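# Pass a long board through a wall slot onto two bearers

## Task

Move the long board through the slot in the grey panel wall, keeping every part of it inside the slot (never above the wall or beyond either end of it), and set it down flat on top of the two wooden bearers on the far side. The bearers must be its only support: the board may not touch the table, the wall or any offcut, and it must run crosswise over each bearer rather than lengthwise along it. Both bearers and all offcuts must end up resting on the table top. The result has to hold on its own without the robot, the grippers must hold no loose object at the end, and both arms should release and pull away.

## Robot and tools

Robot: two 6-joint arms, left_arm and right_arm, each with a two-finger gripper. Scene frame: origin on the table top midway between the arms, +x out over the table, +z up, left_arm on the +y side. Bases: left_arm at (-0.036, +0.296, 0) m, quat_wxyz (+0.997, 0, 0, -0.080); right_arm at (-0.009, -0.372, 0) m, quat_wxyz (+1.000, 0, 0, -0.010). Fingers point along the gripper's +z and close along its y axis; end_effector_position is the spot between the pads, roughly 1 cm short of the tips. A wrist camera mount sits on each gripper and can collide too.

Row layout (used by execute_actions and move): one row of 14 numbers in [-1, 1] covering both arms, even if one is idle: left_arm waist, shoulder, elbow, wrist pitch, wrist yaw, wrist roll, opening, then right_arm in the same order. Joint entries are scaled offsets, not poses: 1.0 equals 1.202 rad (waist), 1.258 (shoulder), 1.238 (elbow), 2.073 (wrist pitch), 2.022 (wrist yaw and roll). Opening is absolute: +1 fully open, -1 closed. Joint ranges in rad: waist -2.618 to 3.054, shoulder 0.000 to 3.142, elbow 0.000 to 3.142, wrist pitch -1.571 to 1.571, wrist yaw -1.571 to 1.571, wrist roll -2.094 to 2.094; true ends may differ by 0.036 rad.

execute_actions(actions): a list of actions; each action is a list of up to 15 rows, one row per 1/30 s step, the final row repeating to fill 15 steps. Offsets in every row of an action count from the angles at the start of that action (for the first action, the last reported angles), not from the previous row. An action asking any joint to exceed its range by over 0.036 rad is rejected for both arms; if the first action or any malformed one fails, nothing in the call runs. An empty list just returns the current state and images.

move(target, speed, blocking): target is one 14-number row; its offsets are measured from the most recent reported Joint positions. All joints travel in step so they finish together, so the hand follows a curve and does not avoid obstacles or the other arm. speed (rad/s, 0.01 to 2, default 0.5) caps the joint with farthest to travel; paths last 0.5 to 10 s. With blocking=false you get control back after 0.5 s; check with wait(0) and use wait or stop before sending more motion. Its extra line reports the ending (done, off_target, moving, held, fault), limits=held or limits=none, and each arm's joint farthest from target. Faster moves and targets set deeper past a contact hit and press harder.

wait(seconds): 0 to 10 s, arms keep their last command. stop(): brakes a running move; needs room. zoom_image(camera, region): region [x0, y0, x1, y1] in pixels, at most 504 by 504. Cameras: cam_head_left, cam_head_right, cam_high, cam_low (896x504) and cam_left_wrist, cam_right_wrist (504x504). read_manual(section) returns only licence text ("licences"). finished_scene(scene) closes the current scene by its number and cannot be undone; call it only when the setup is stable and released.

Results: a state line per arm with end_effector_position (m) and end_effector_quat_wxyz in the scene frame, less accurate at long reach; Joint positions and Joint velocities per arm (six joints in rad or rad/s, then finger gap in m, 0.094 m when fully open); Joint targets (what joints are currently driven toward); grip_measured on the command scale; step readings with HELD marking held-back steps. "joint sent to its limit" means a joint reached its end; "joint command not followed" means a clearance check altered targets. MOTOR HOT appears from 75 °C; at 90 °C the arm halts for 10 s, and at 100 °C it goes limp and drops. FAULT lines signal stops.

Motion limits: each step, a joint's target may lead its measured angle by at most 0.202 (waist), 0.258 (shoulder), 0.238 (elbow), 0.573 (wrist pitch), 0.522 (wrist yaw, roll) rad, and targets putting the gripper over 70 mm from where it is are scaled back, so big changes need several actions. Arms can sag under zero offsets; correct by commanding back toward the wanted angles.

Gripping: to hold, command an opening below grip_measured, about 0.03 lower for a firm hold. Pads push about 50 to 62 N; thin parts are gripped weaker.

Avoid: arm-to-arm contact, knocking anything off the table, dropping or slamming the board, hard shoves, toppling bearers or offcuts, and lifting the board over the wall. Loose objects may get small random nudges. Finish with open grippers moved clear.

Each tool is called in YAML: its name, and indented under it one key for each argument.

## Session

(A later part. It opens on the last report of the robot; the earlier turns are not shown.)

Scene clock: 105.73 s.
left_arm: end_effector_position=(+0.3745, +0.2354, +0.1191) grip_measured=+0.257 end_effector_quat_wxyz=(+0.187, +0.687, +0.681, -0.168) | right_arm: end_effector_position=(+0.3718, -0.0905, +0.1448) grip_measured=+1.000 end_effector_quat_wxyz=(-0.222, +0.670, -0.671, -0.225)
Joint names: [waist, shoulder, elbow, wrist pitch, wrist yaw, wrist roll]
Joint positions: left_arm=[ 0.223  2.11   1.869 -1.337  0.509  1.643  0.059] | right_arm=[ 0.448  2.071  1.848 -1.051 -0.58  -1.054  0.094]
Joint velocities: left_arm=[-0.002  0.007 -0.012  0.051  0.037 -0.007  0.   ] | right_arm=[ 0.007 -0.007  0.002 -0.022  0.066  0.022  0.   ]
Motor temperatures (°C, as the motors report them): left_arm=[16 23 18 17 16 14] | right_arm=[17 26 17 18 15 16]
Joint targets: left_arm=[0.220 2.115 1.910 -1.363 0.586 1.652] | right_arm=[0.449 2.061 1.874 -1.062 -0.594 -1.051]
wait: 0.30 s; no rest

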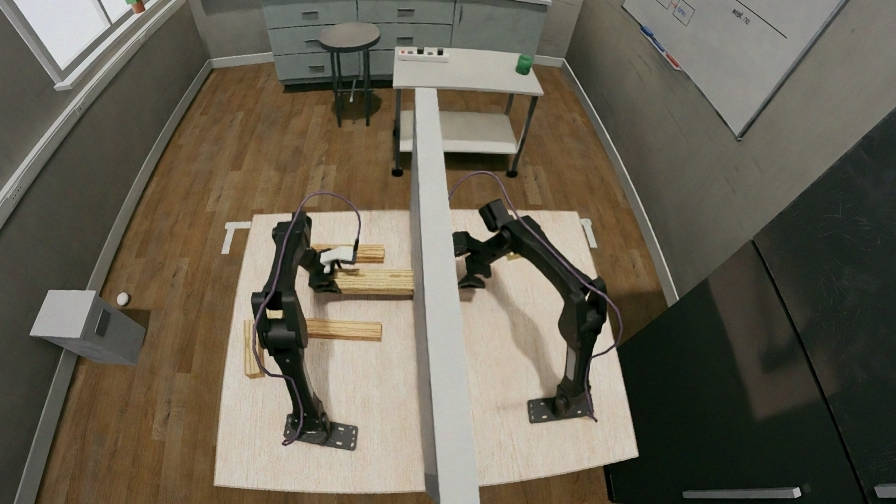

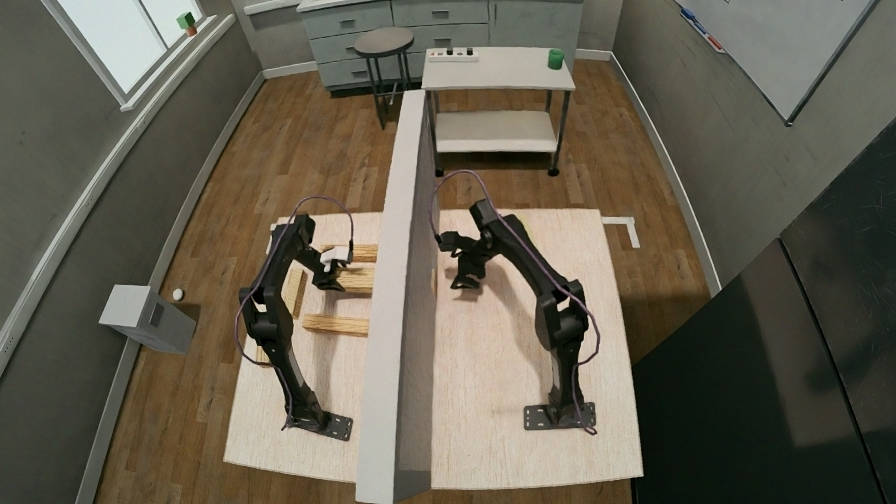

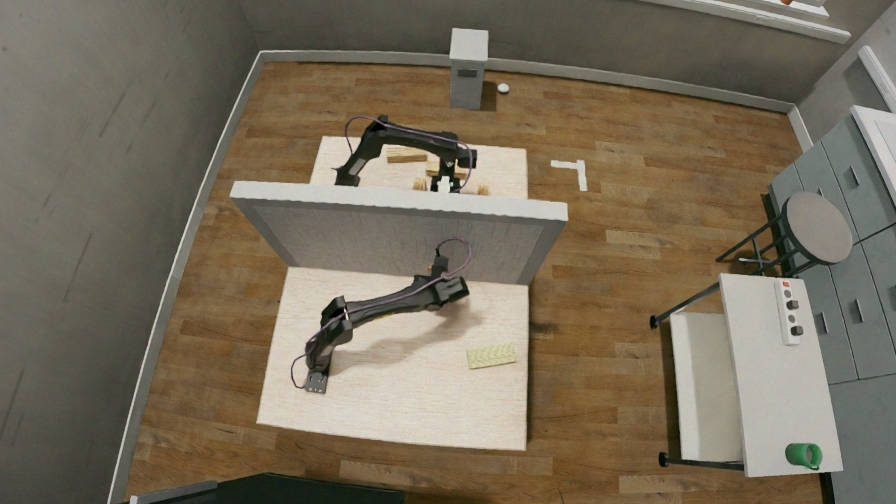

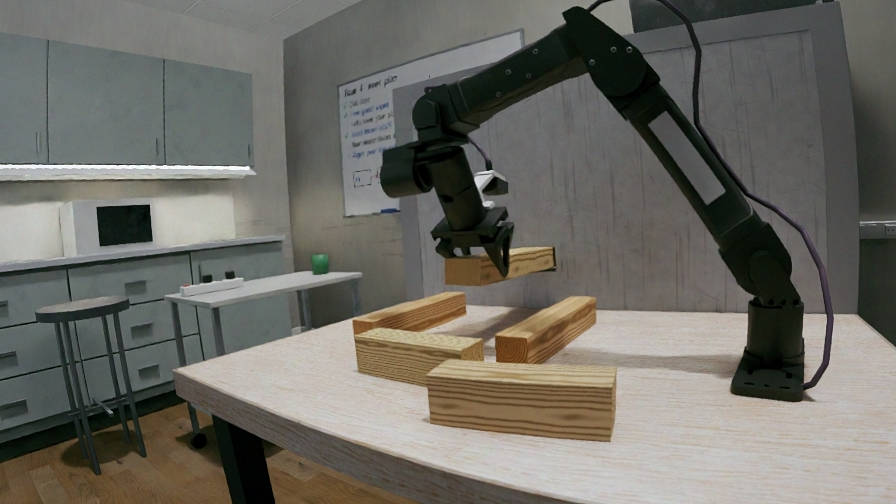

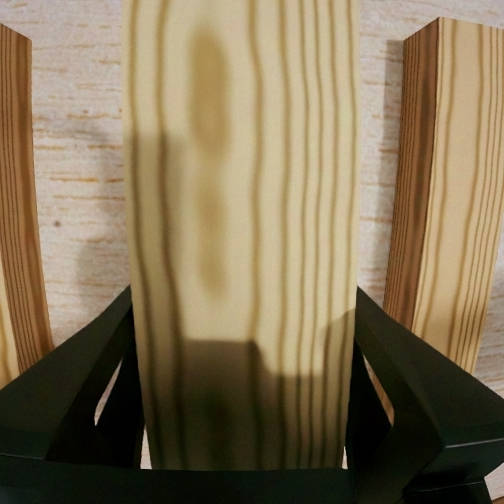

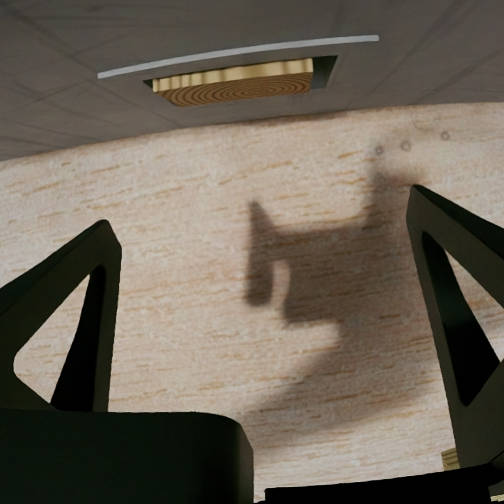

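execute_actions:
  actions:
    - [[0.0052,0.0079,0.0363,-0.0176,0.0378,0.0089,0.12,0.0008,-0.008,0.021,-0.0053,-0.007,0.0015,1.0],[0.013,0.0111,0.0404,-0.0227,0.0375,0.0134,0.12,0.0008,-0.008,0.021,-0.0053,-0.007,0.0015,1.0],[0.0207,0.0143,0.0452,-0.0277,0.0372,0.0178,0.12,0.0008,-0.008,0.021,-0.0053,-0.007,0.0015,1.0],[0.0284,0.0195,0.0541,-0.0328,0.0369,0.0222,0.12,0.0008,-0.008,0.021,-0.0053,-0.007,0.0015,1.0],[0.0361,0.0246,0.063,-0.0379,0.0366,0.0267,0.12,0.0008,-0.008,0.021,-0.0053,-0.007,0.0015,1.0],[0.0439,0.0298,0.0719,-0.0429,0.0363,0.0311,0.12,0.0008,-0.008,0.021,-0.0053,-0.007,0.0015,1.0],[0.0516,0.035,0.0808,-0.048,0.036,0.0355,0.12,0.0008,-0.008,0.021,-0.0053,-0.007,0.0015,1.0],[0.0593,0.0401,0.0901,-0.0531,0.0356,0.0399,0.12,0.0008,-0.008,0.021,-0.0053,-0.007,0.0015,1.0],[0.0671,0.0453,0.099,-0.0581,0.0356,0.0444,0.12,0.0008,-0.008,0.021,-0.0053,-0.007,0.0015,1.0],[0.0748,0.0505,0.108,-0.0632,0.0356,0.0488,0.12,0.0008,-0.008,0.021,-0.0053,-0.007,0.0015,1.0],[0.0825,0.0556,0.117,-0.0683,0.0356,0.0532,0.12,0.0008,-0.008,0.021,-0.0053,-0.007,0.0015,1.0],[0.0825,0.0608,0.126,-0.0733,0.0356,0.0577,0.12,0.0008,-0.008,0.021,-0.0053,-0.007,0.0015,1.0],[0.0825,0.066,0.1349,-0.0733,0.0356,0.0621,0.12,0.0008,-0.008,0.021,-0.0053,-0.007,0.0015,1.0],[0.0825,0.066,0.1349,-0.0733,0.0356,0.0621,0.12,0.0008,-0.008,0.021,-0.0053,-0.007,0.0015,1.0],[0.0825,0.066,0.1349,-0.0733,0.0356,0.0621,0.12,0.0008,-0.008,0.021,-0.0053,-0.007,0.0015,1.0]]

wait:
  seconds: 0.3

Scene clock: 108.57 s.
left_arm: end_effector_position=(+0.3807, +0.2784, +0.1164) grip_measured=+0.256 end_effector_quat_wxyz=(+0.182, +0.682, +0.686, -0.175) | right_arm: end_effector_position=(+0.3718, -0.0905, +0.1448) grip_measured=+1.000 end_effector_quat_wxyz=(-0.222, +0.670, -0.671, -0.225)
Joint names: [waist, shoulder, elbow, wrist pitch, wrist yaw, wrist roll]
Joint positions: left_arm=[ 0.324  2.194  1.989 -1.443  0.505  1.748  0.059] | right_arm=[ 0.448  2.071  1.848 -1.051 -0.58  -1.054  0.094]
Joint velocities: left_arm=[ 0.071  0.051  0.081 -0.022 -0.066  0.139  0.   ] | right_arm=[-0.022 -0.017  0.002  0.022  0.022 -0.007  0.   ]
Motor temperatures (°C, as the motors report them): left_arm=[16 23 18 17 16 14] | right_arm=[17 26 17 18 15 16]
Joint targets: left_arm=[0.322 2.193 2.036 -1.489 0.581 1.769] | right_arm=[0.449 2.061 1.874 -1.062 -0.594 -1.051]
Step readings (joint positions):
0: left_arm=[0.223 2.110 1.869 -1.338 0.509 1.646] | right_arm=[0.448 2.071 1.848 -1.051 -0.580 -1.054]
1: left_arm=[0.223 2.111 1.869 -1.339 0.509 1.648] | right_arm=[0.448 2.071 1.848 -1.051 -0.580 -1.054]
2: left_arm=[0.223 2.113 1.871 -1.342 0.509 1.650] | right_arm=[0.448 2.071 1.848 -1.051 -0.580 -1.054]
4: left_arm=[0.228 2.124 1.882 -1.356 0.509 1.659] | right_arm=[0.448 2.071 1.848 -1.051 -0.580 -1.054]
8: left_arm=[0.260 2.154 1.920 -1.387 0.509 1.687] | right_arm=[0.448 2.071 1.848 -1.051 -0.580 -1.054]
15: Joint positions above

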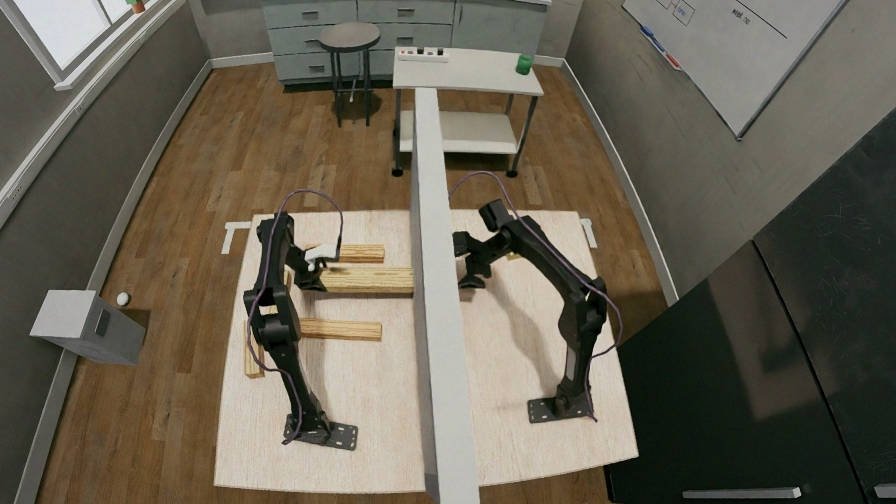

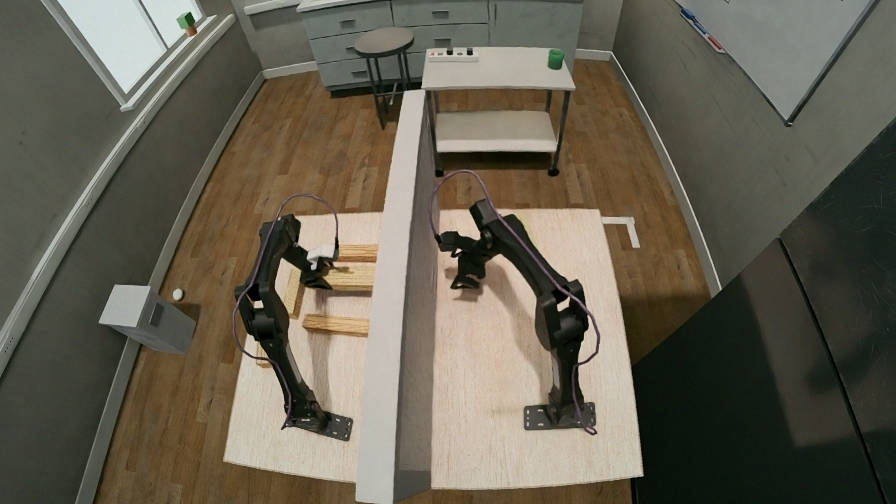

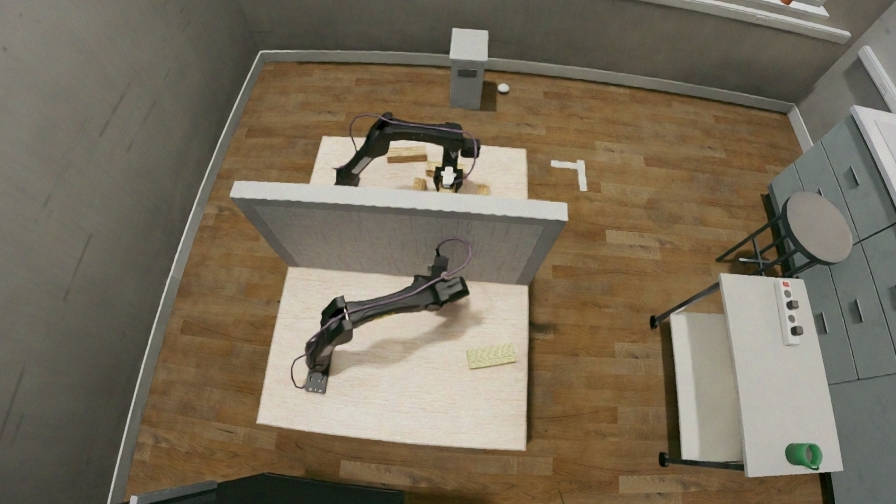

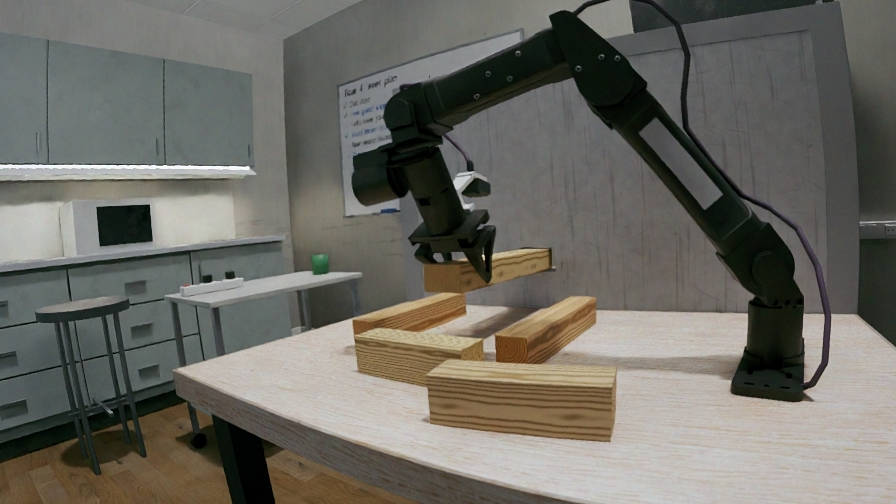

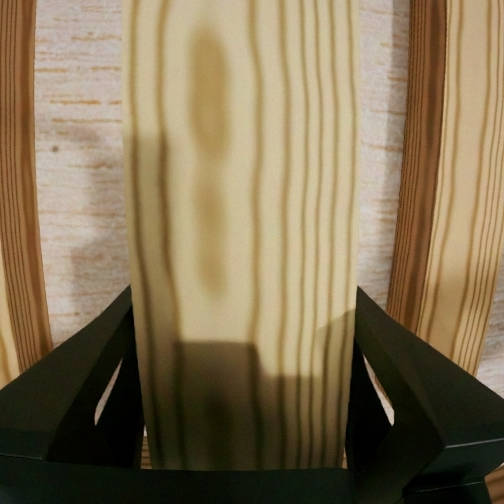

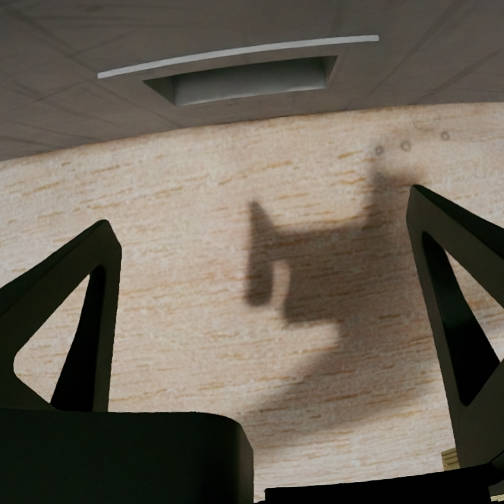

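Scene clock: 108.87 s.
left_arm: end_effector_position=(+0.3801, +0.2789, +0.1173) grip_measured=+0.256 end_effector_quat_wxyz=(+0.182, +0.685, +0.683, -0.175) | right_arm: end_effector_position=(+0.3718, -0.0905, +0.1448) grip_measured=+1.000 end_effector_quat_wxyz=(-0.222, +0.670, -0.671, -0.225)
Joint names: [waist, shoulder, elbow, wrist pitch, wrist yaw, wrist roll]
Joint positions: left_arm=[ 0.326  2.196  1.995 -1.452  0.505  1.761  0.059] | right_arm=[ 0.448  2.071  1.848 -1.051 -0.58  -1.054  0.094]
Joint velocities: left_arm=[ 0.002  0.007 -0.012 -0.081 -0.007 -0.037  0.001] | right_arm=[-0.002 -0.007  0.012 -0.037 -0.066  0.007  0.   ]
Motor temperatures (°C, as the motors report them): left_arm=[16 23 18 17 16 14] | right_arm=[17 26 17 18 15 16]
Joint targets: left_arm=[0.322 2.193 2.036 -1.489 0.581 1.769] | right_arm=[0.449 2.061 1.874 -1.062 -0.594 -1.051]
wait: 0.30 s; no rest

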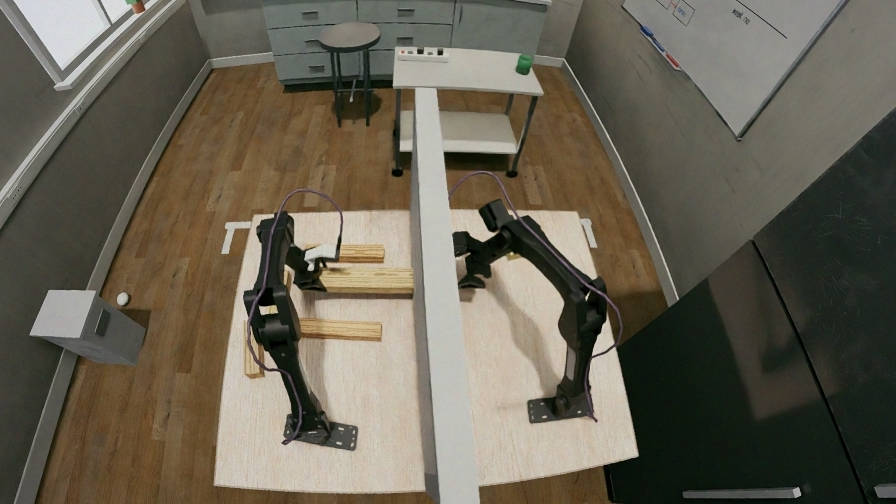

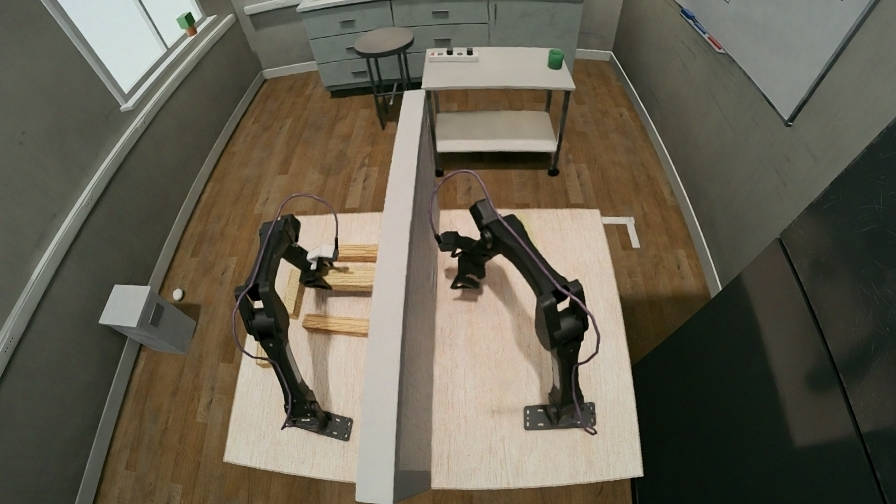

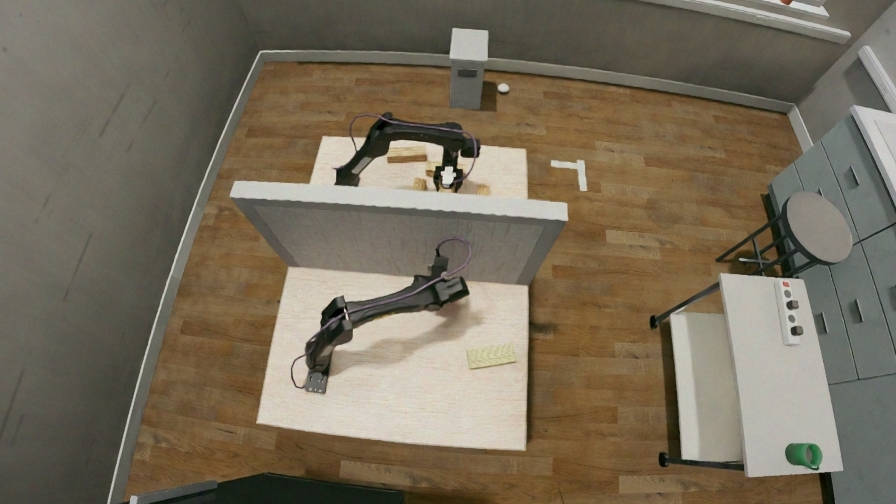

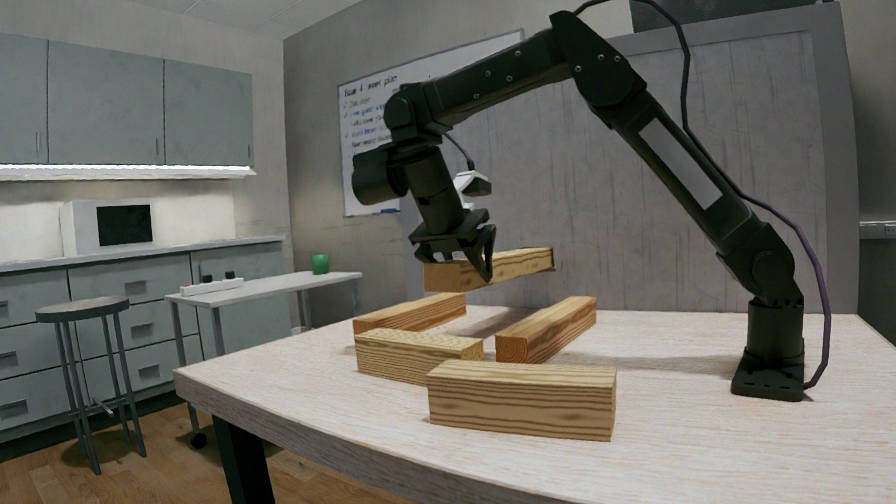

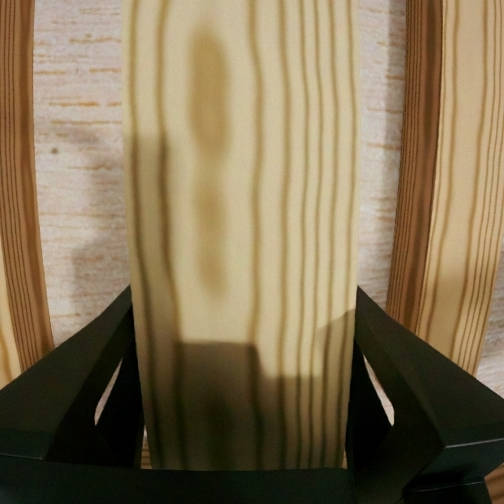

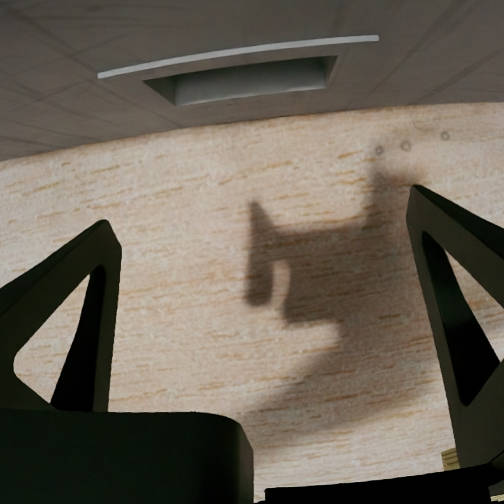

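zoom_image:
  camera: "cam_low"
  region: [450, 225, 580, 310]

Region (450, 225, 580, 310) of cam_low's 896x504 image, scaled by 3.877, with more detail than that image has; it fills the top 330 rows of this view, and the rest is white.

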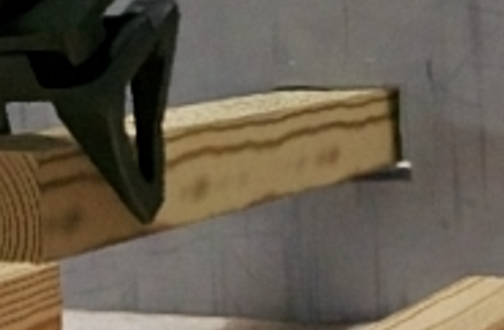

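execute_actions:
  actions:
    - [[0.0024,0.0048,0.0363,-0.0216,0.0371,0.0074,0.12,-0.005,-0.015,0.021,-0.0053,-0.007,0.0015,1.0],[0.008,0.0079,0.0404,-0.0253,0.0366,0.0108,0.12,-0.015,-0.022,0.021,-0.0053,-0.007,0.0015,1.0],[0.0137,0.0112,0.0473,-0.0291,0.0361,0.0142,0.12,-0.03,-0.03,0.021,-0.0053,-0.007,0.0015,1.0],[0.0193,0.0145,0.0542,-0.0328,0.0356,0.0176,0.12,-0.045,-0.038,0.021,-0.0053,-0.007,0.0015,1.0],[0.025,0.0177,0.0611,-0.0366,0.0351,0.021,0.12,-0.06,-0.046,0.021,-0.0053,-0.007,0.0015,1.0],[0.0306,0.021,0.068,-0.0404,0.0346,0.0244,0.12,-0.075,-0.054,0.021,-0.0053,-0.007,0.0015,1.0],[0.0363,0.0243,0.0749,-0.0441,0.0341,0.0278,0.12,-0.09,-0.062,0.021,-0.0053,-0.007,0.0015,1.0],[0.0419,0.0276,0.0818,-0.0479,0.0336,0.0312,0.12,-0.105,-0.07,0.021,-0.0053,-0.007,0.0015,1.0],[0.0476,0.0308,0.0887,-0.0516,0.0336,0.0346,0.12,-0.12,-0.078,0.021,-0.0053,-0.007,0.0015,1.0],[0.0476,0.0341,0.0956,-0.0554,0.0336,0.038,0.12,-0.135,-0.086,0.021,-0.0053,-0.007,0.0015,1.0],[0.0476,0.0341,0.0956,-0.0554,0.0336,0.038,0.12,-0.15,-0.094,0.021,-0.0053,-0.007,0.0015,1.0],[0.0476,0.0341,0.0956,-0.0554,0.0336,0.038,0.12,-0.165,-0.1,0.021,-0.0053,-0.007,0.0015,1.0],[0.0476,0.0341,0.0956,-0.0554,0.0336,0.038,0.12,-0.177,-0.1,0.021,-0.0053,-0.007,0.0015,1.0],[0.0476,0.0341,0.0956,-0.0554,0.0336,0.038,0.12,-0.185,-0.1,0.021,-0.0053,-0.007,0.0015,1.0],[0.0476,0.0341,0.0956,-0.0554,0.0336,0.038,0.12,-0.19,-0.1,0.021,-0.0053,-0.007,0.0015,1.0]]

wait:
  seconds: 0.2

Scene clock: 111.90 s.
left_arm: end_effector_position=(+0.3827, +0.3054, +0.1186) grip_measured=+0.256 end_effector_quat_wxyz=(+0.183, +0.683, +0.685, -0.175) | right_arm: end_effector_position=(+0.4174, -0.1802, +0.1932) grip_measured=+1.000 end_effector_quat_wxyz=(+0.290, -0.601, +0.724, +0.176)
Joint names: [waist, shoulder, elbow, wrist pitch, wrist yaw, wrist roll]
Joint positions: left_arm=[ 0.387  2.241  2.074 -1.515  0.501  1.823  0.059] | right_arm=[ 0.231  1.961  1.848 -1.053 -0.58  -1.054  0.094]
Joint velocities: left_arm=[-0.002  0.002  0.022 -0.066 -0.037 -0.007 -0.001] | right_arm=[-0.359 -0.149 -0.002 -0.022 -0.037 -0.022  0.   ]
Motor temperatures (°C, as the motors report them): left_arm=[16 23 18 17 16 14] | right_arm=[17 26 18 18 15 16]
Joint targets: left_arm=[0.383 2.239 2.114 -1.567 0.573 1.838] | right_arm=[0.219 1.945 1.874 -1.062 -0.594 -1.051]
Step readings (joint positions):
0: left_arm=[0.326 2.196 1.995 -1.454 0.505 1.763] | right_arm=[0.448 2.071 1.848 -1.051 -0.580 -1.054]
1: left_arm=[0.326 2.196 1.995 -1.454 0.505 1.764] | right_arm=[0.448 2.071 1.848 -1.051 -0.580 -1.054]
2: left_arm=[0.326 2.197 1.997 -1.457 0.505 1.766] | right_arm=[0.447 2.071 1.848 -1.051 -0.580 -1.054]
4: left_arm=[0.328 2.206 2.010 -1.469 0.505 1.773] | right_arm=[0.438 2.068 1.848 -1.051 -0.580 -1.054]
8: left_arm=[0.347 2.227 2.042 -1.490 0.505 1.794] | right_arm=[0.375 2.038 1.848 -1.053 -0.580 -1.054]
15: Joint positions above

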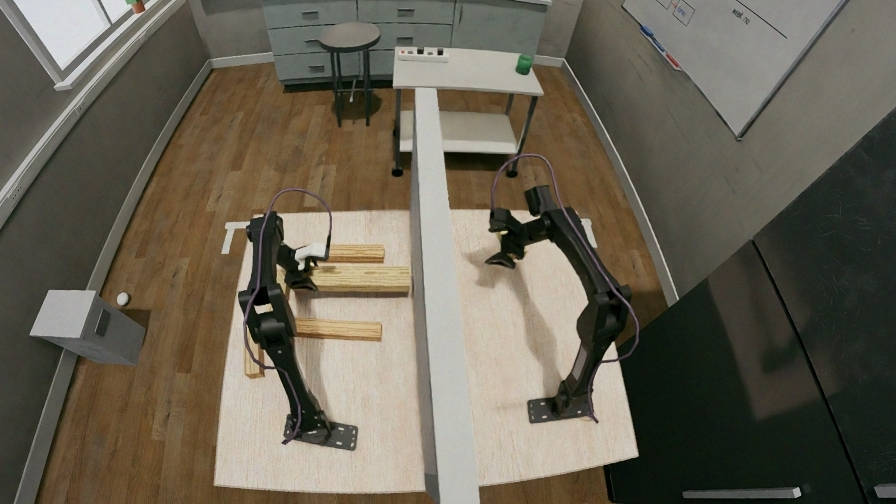

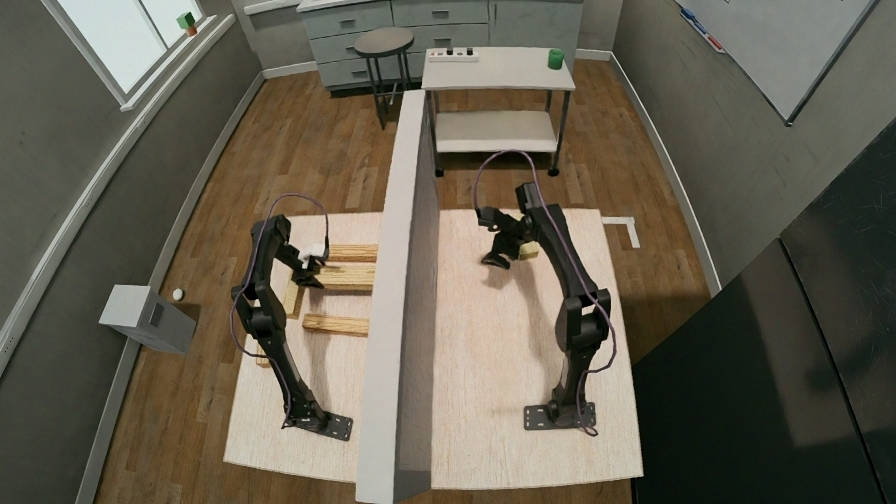

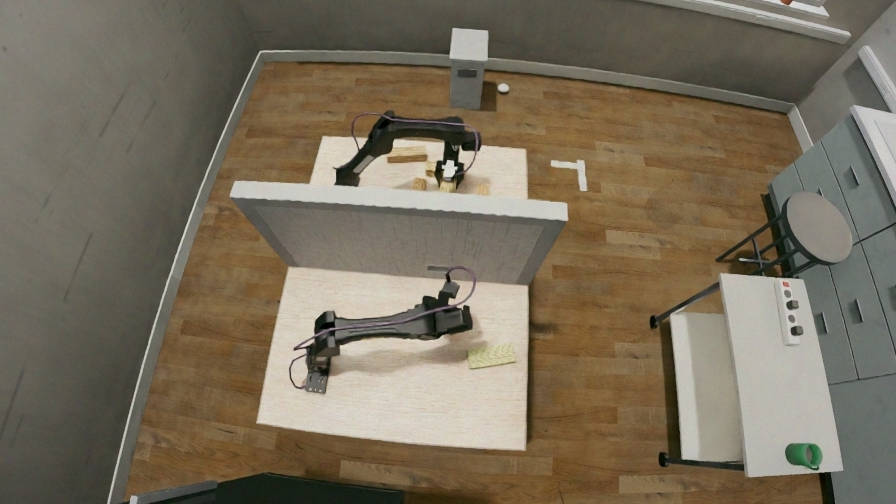

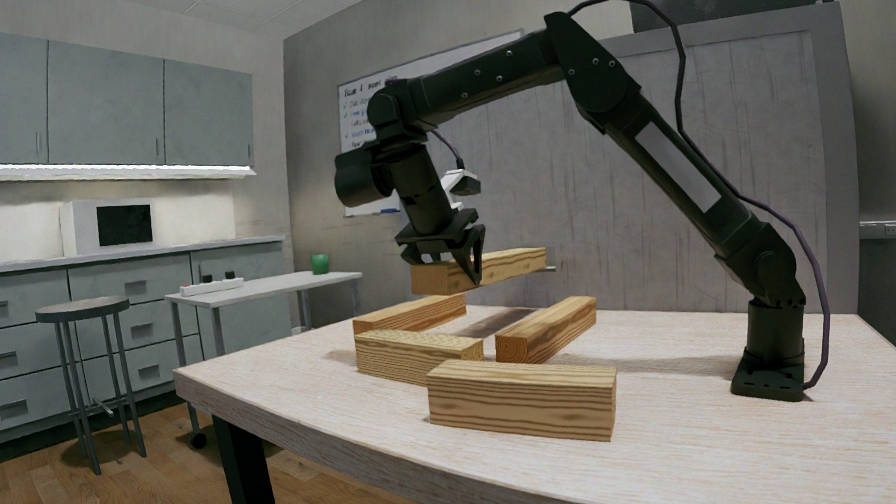

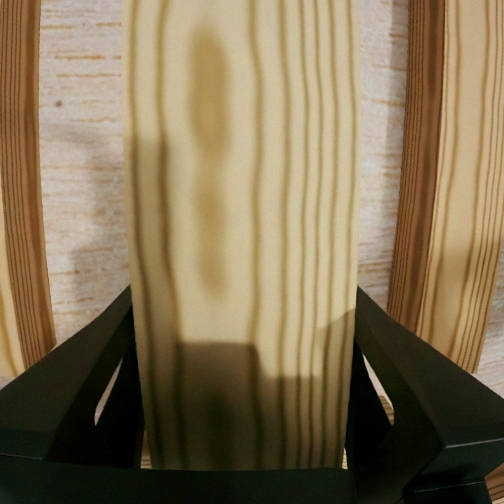

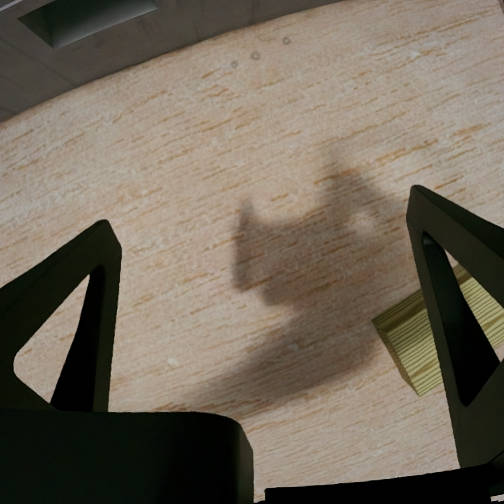

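Scene clock: 112.10 s.
left_arm: end_effector_position=(+0.3806, +0.3047, +0.1189) grip_measured=+0.256 end_effector_quat_wxyz=(+0.182, +0.685, +0.683, -0.178) | right_arm: end_effector_position=(+0.4204, -0.1880, +0.1951) grip_measured=+1.000 end_effector_quat_wxyz=(+0.294, -0.594, +0.728, +0.173)
Joint names: [waist, shoulder, elbow, wrist pitch, wrist yaw, wrist roll]
Joint positions: left_arm=[ 0.386  2.241  2.074 -1.524  0.501  1.83   0.059] | right_arm=[ 0.213  1.956  1.848 -1.054 -0.579 -1.054  0.094]
Joint velocities: left_arm=[-0.002 -0.017 -0.007 -0.007 -0.022 -0.037 -0.   ] | right_arm=[-0.002  0.002 -0.007 -0.037  0.007 -0.051  0.   ]
Motor temperatures (°C, as the motors report them): left_arm=[16 23 18 17 16 14] | right_arm=[17 26 18 18 15 16]
Joint targets: left_arm=[0.383 2.239 2.113 -1.567 0.573 1.838] | right_arm=[0.219 1.945 1.874 -1.062 -0.593 -1.051]
wait: 0.20 s; no rest

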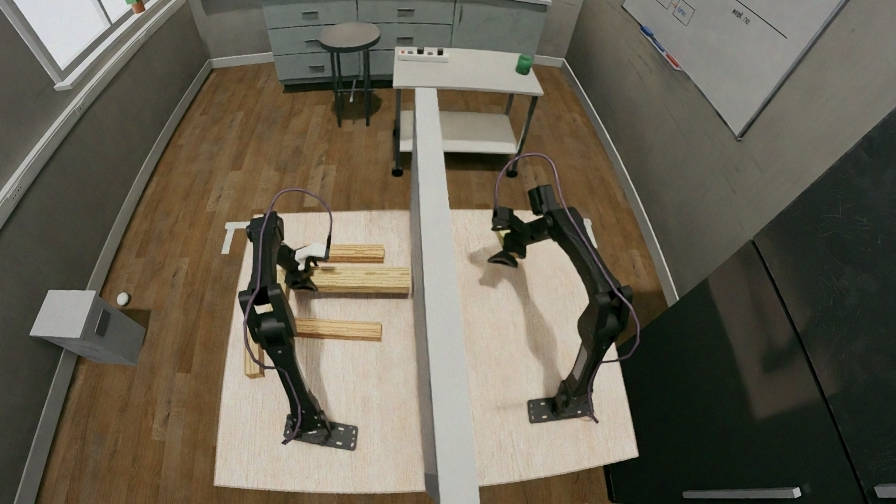

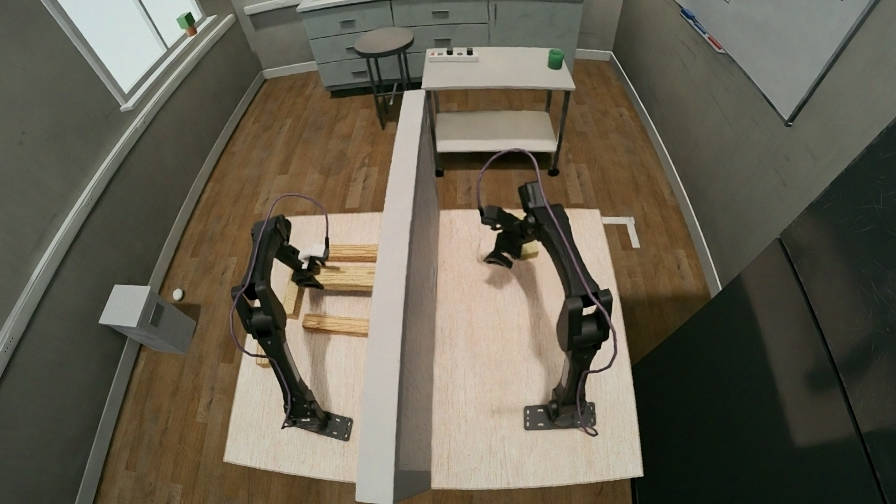

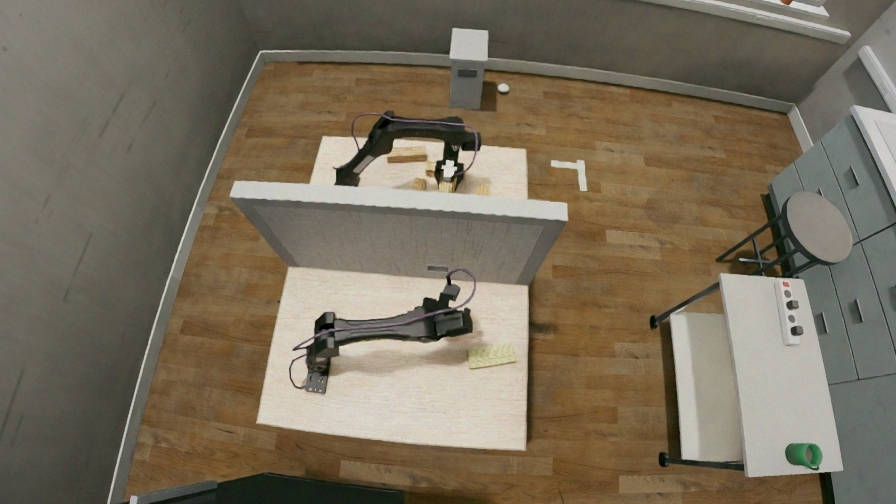

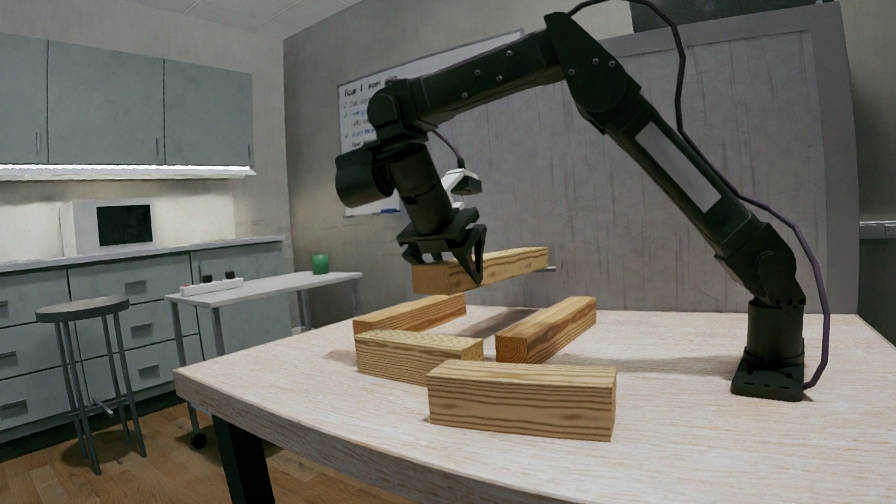

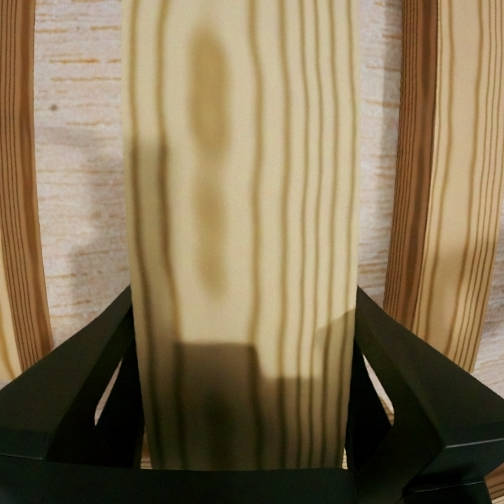

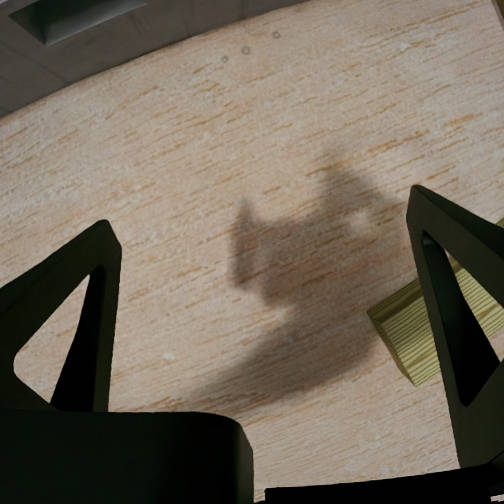

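zoom_image:
  camera: "cam_head_left"
  region: [230, 200, 440, 390]

zoom_image:
  camera: "cam_low"
  region: [340, 200, 620, 380]

Region (230, 200, 440, 390) of cam_head_left's 896x504 image, scaled by 2.400, with more detail than that image has; it fills the top 456 rows of this view, and the rest is white.

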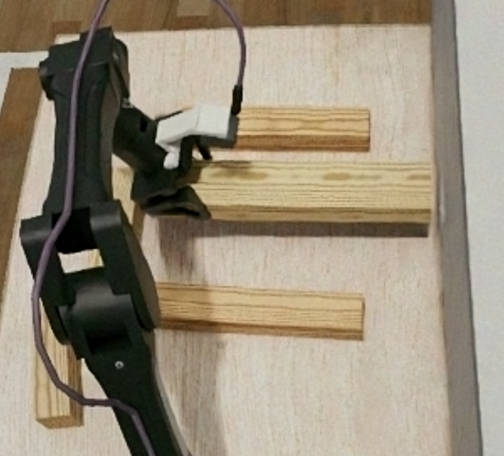

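Region (340, 200, 620, 380) of cam_low's 896x504 image, scaled by 1.800, with more detail than that image has; it fills the top 324 rows of this view, and the rest is white.

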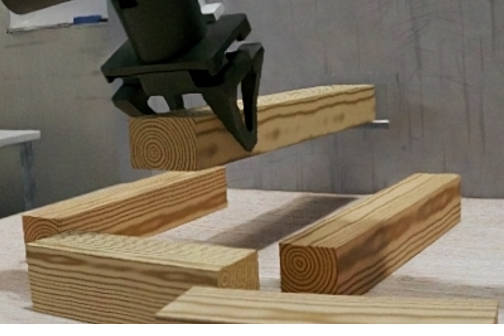

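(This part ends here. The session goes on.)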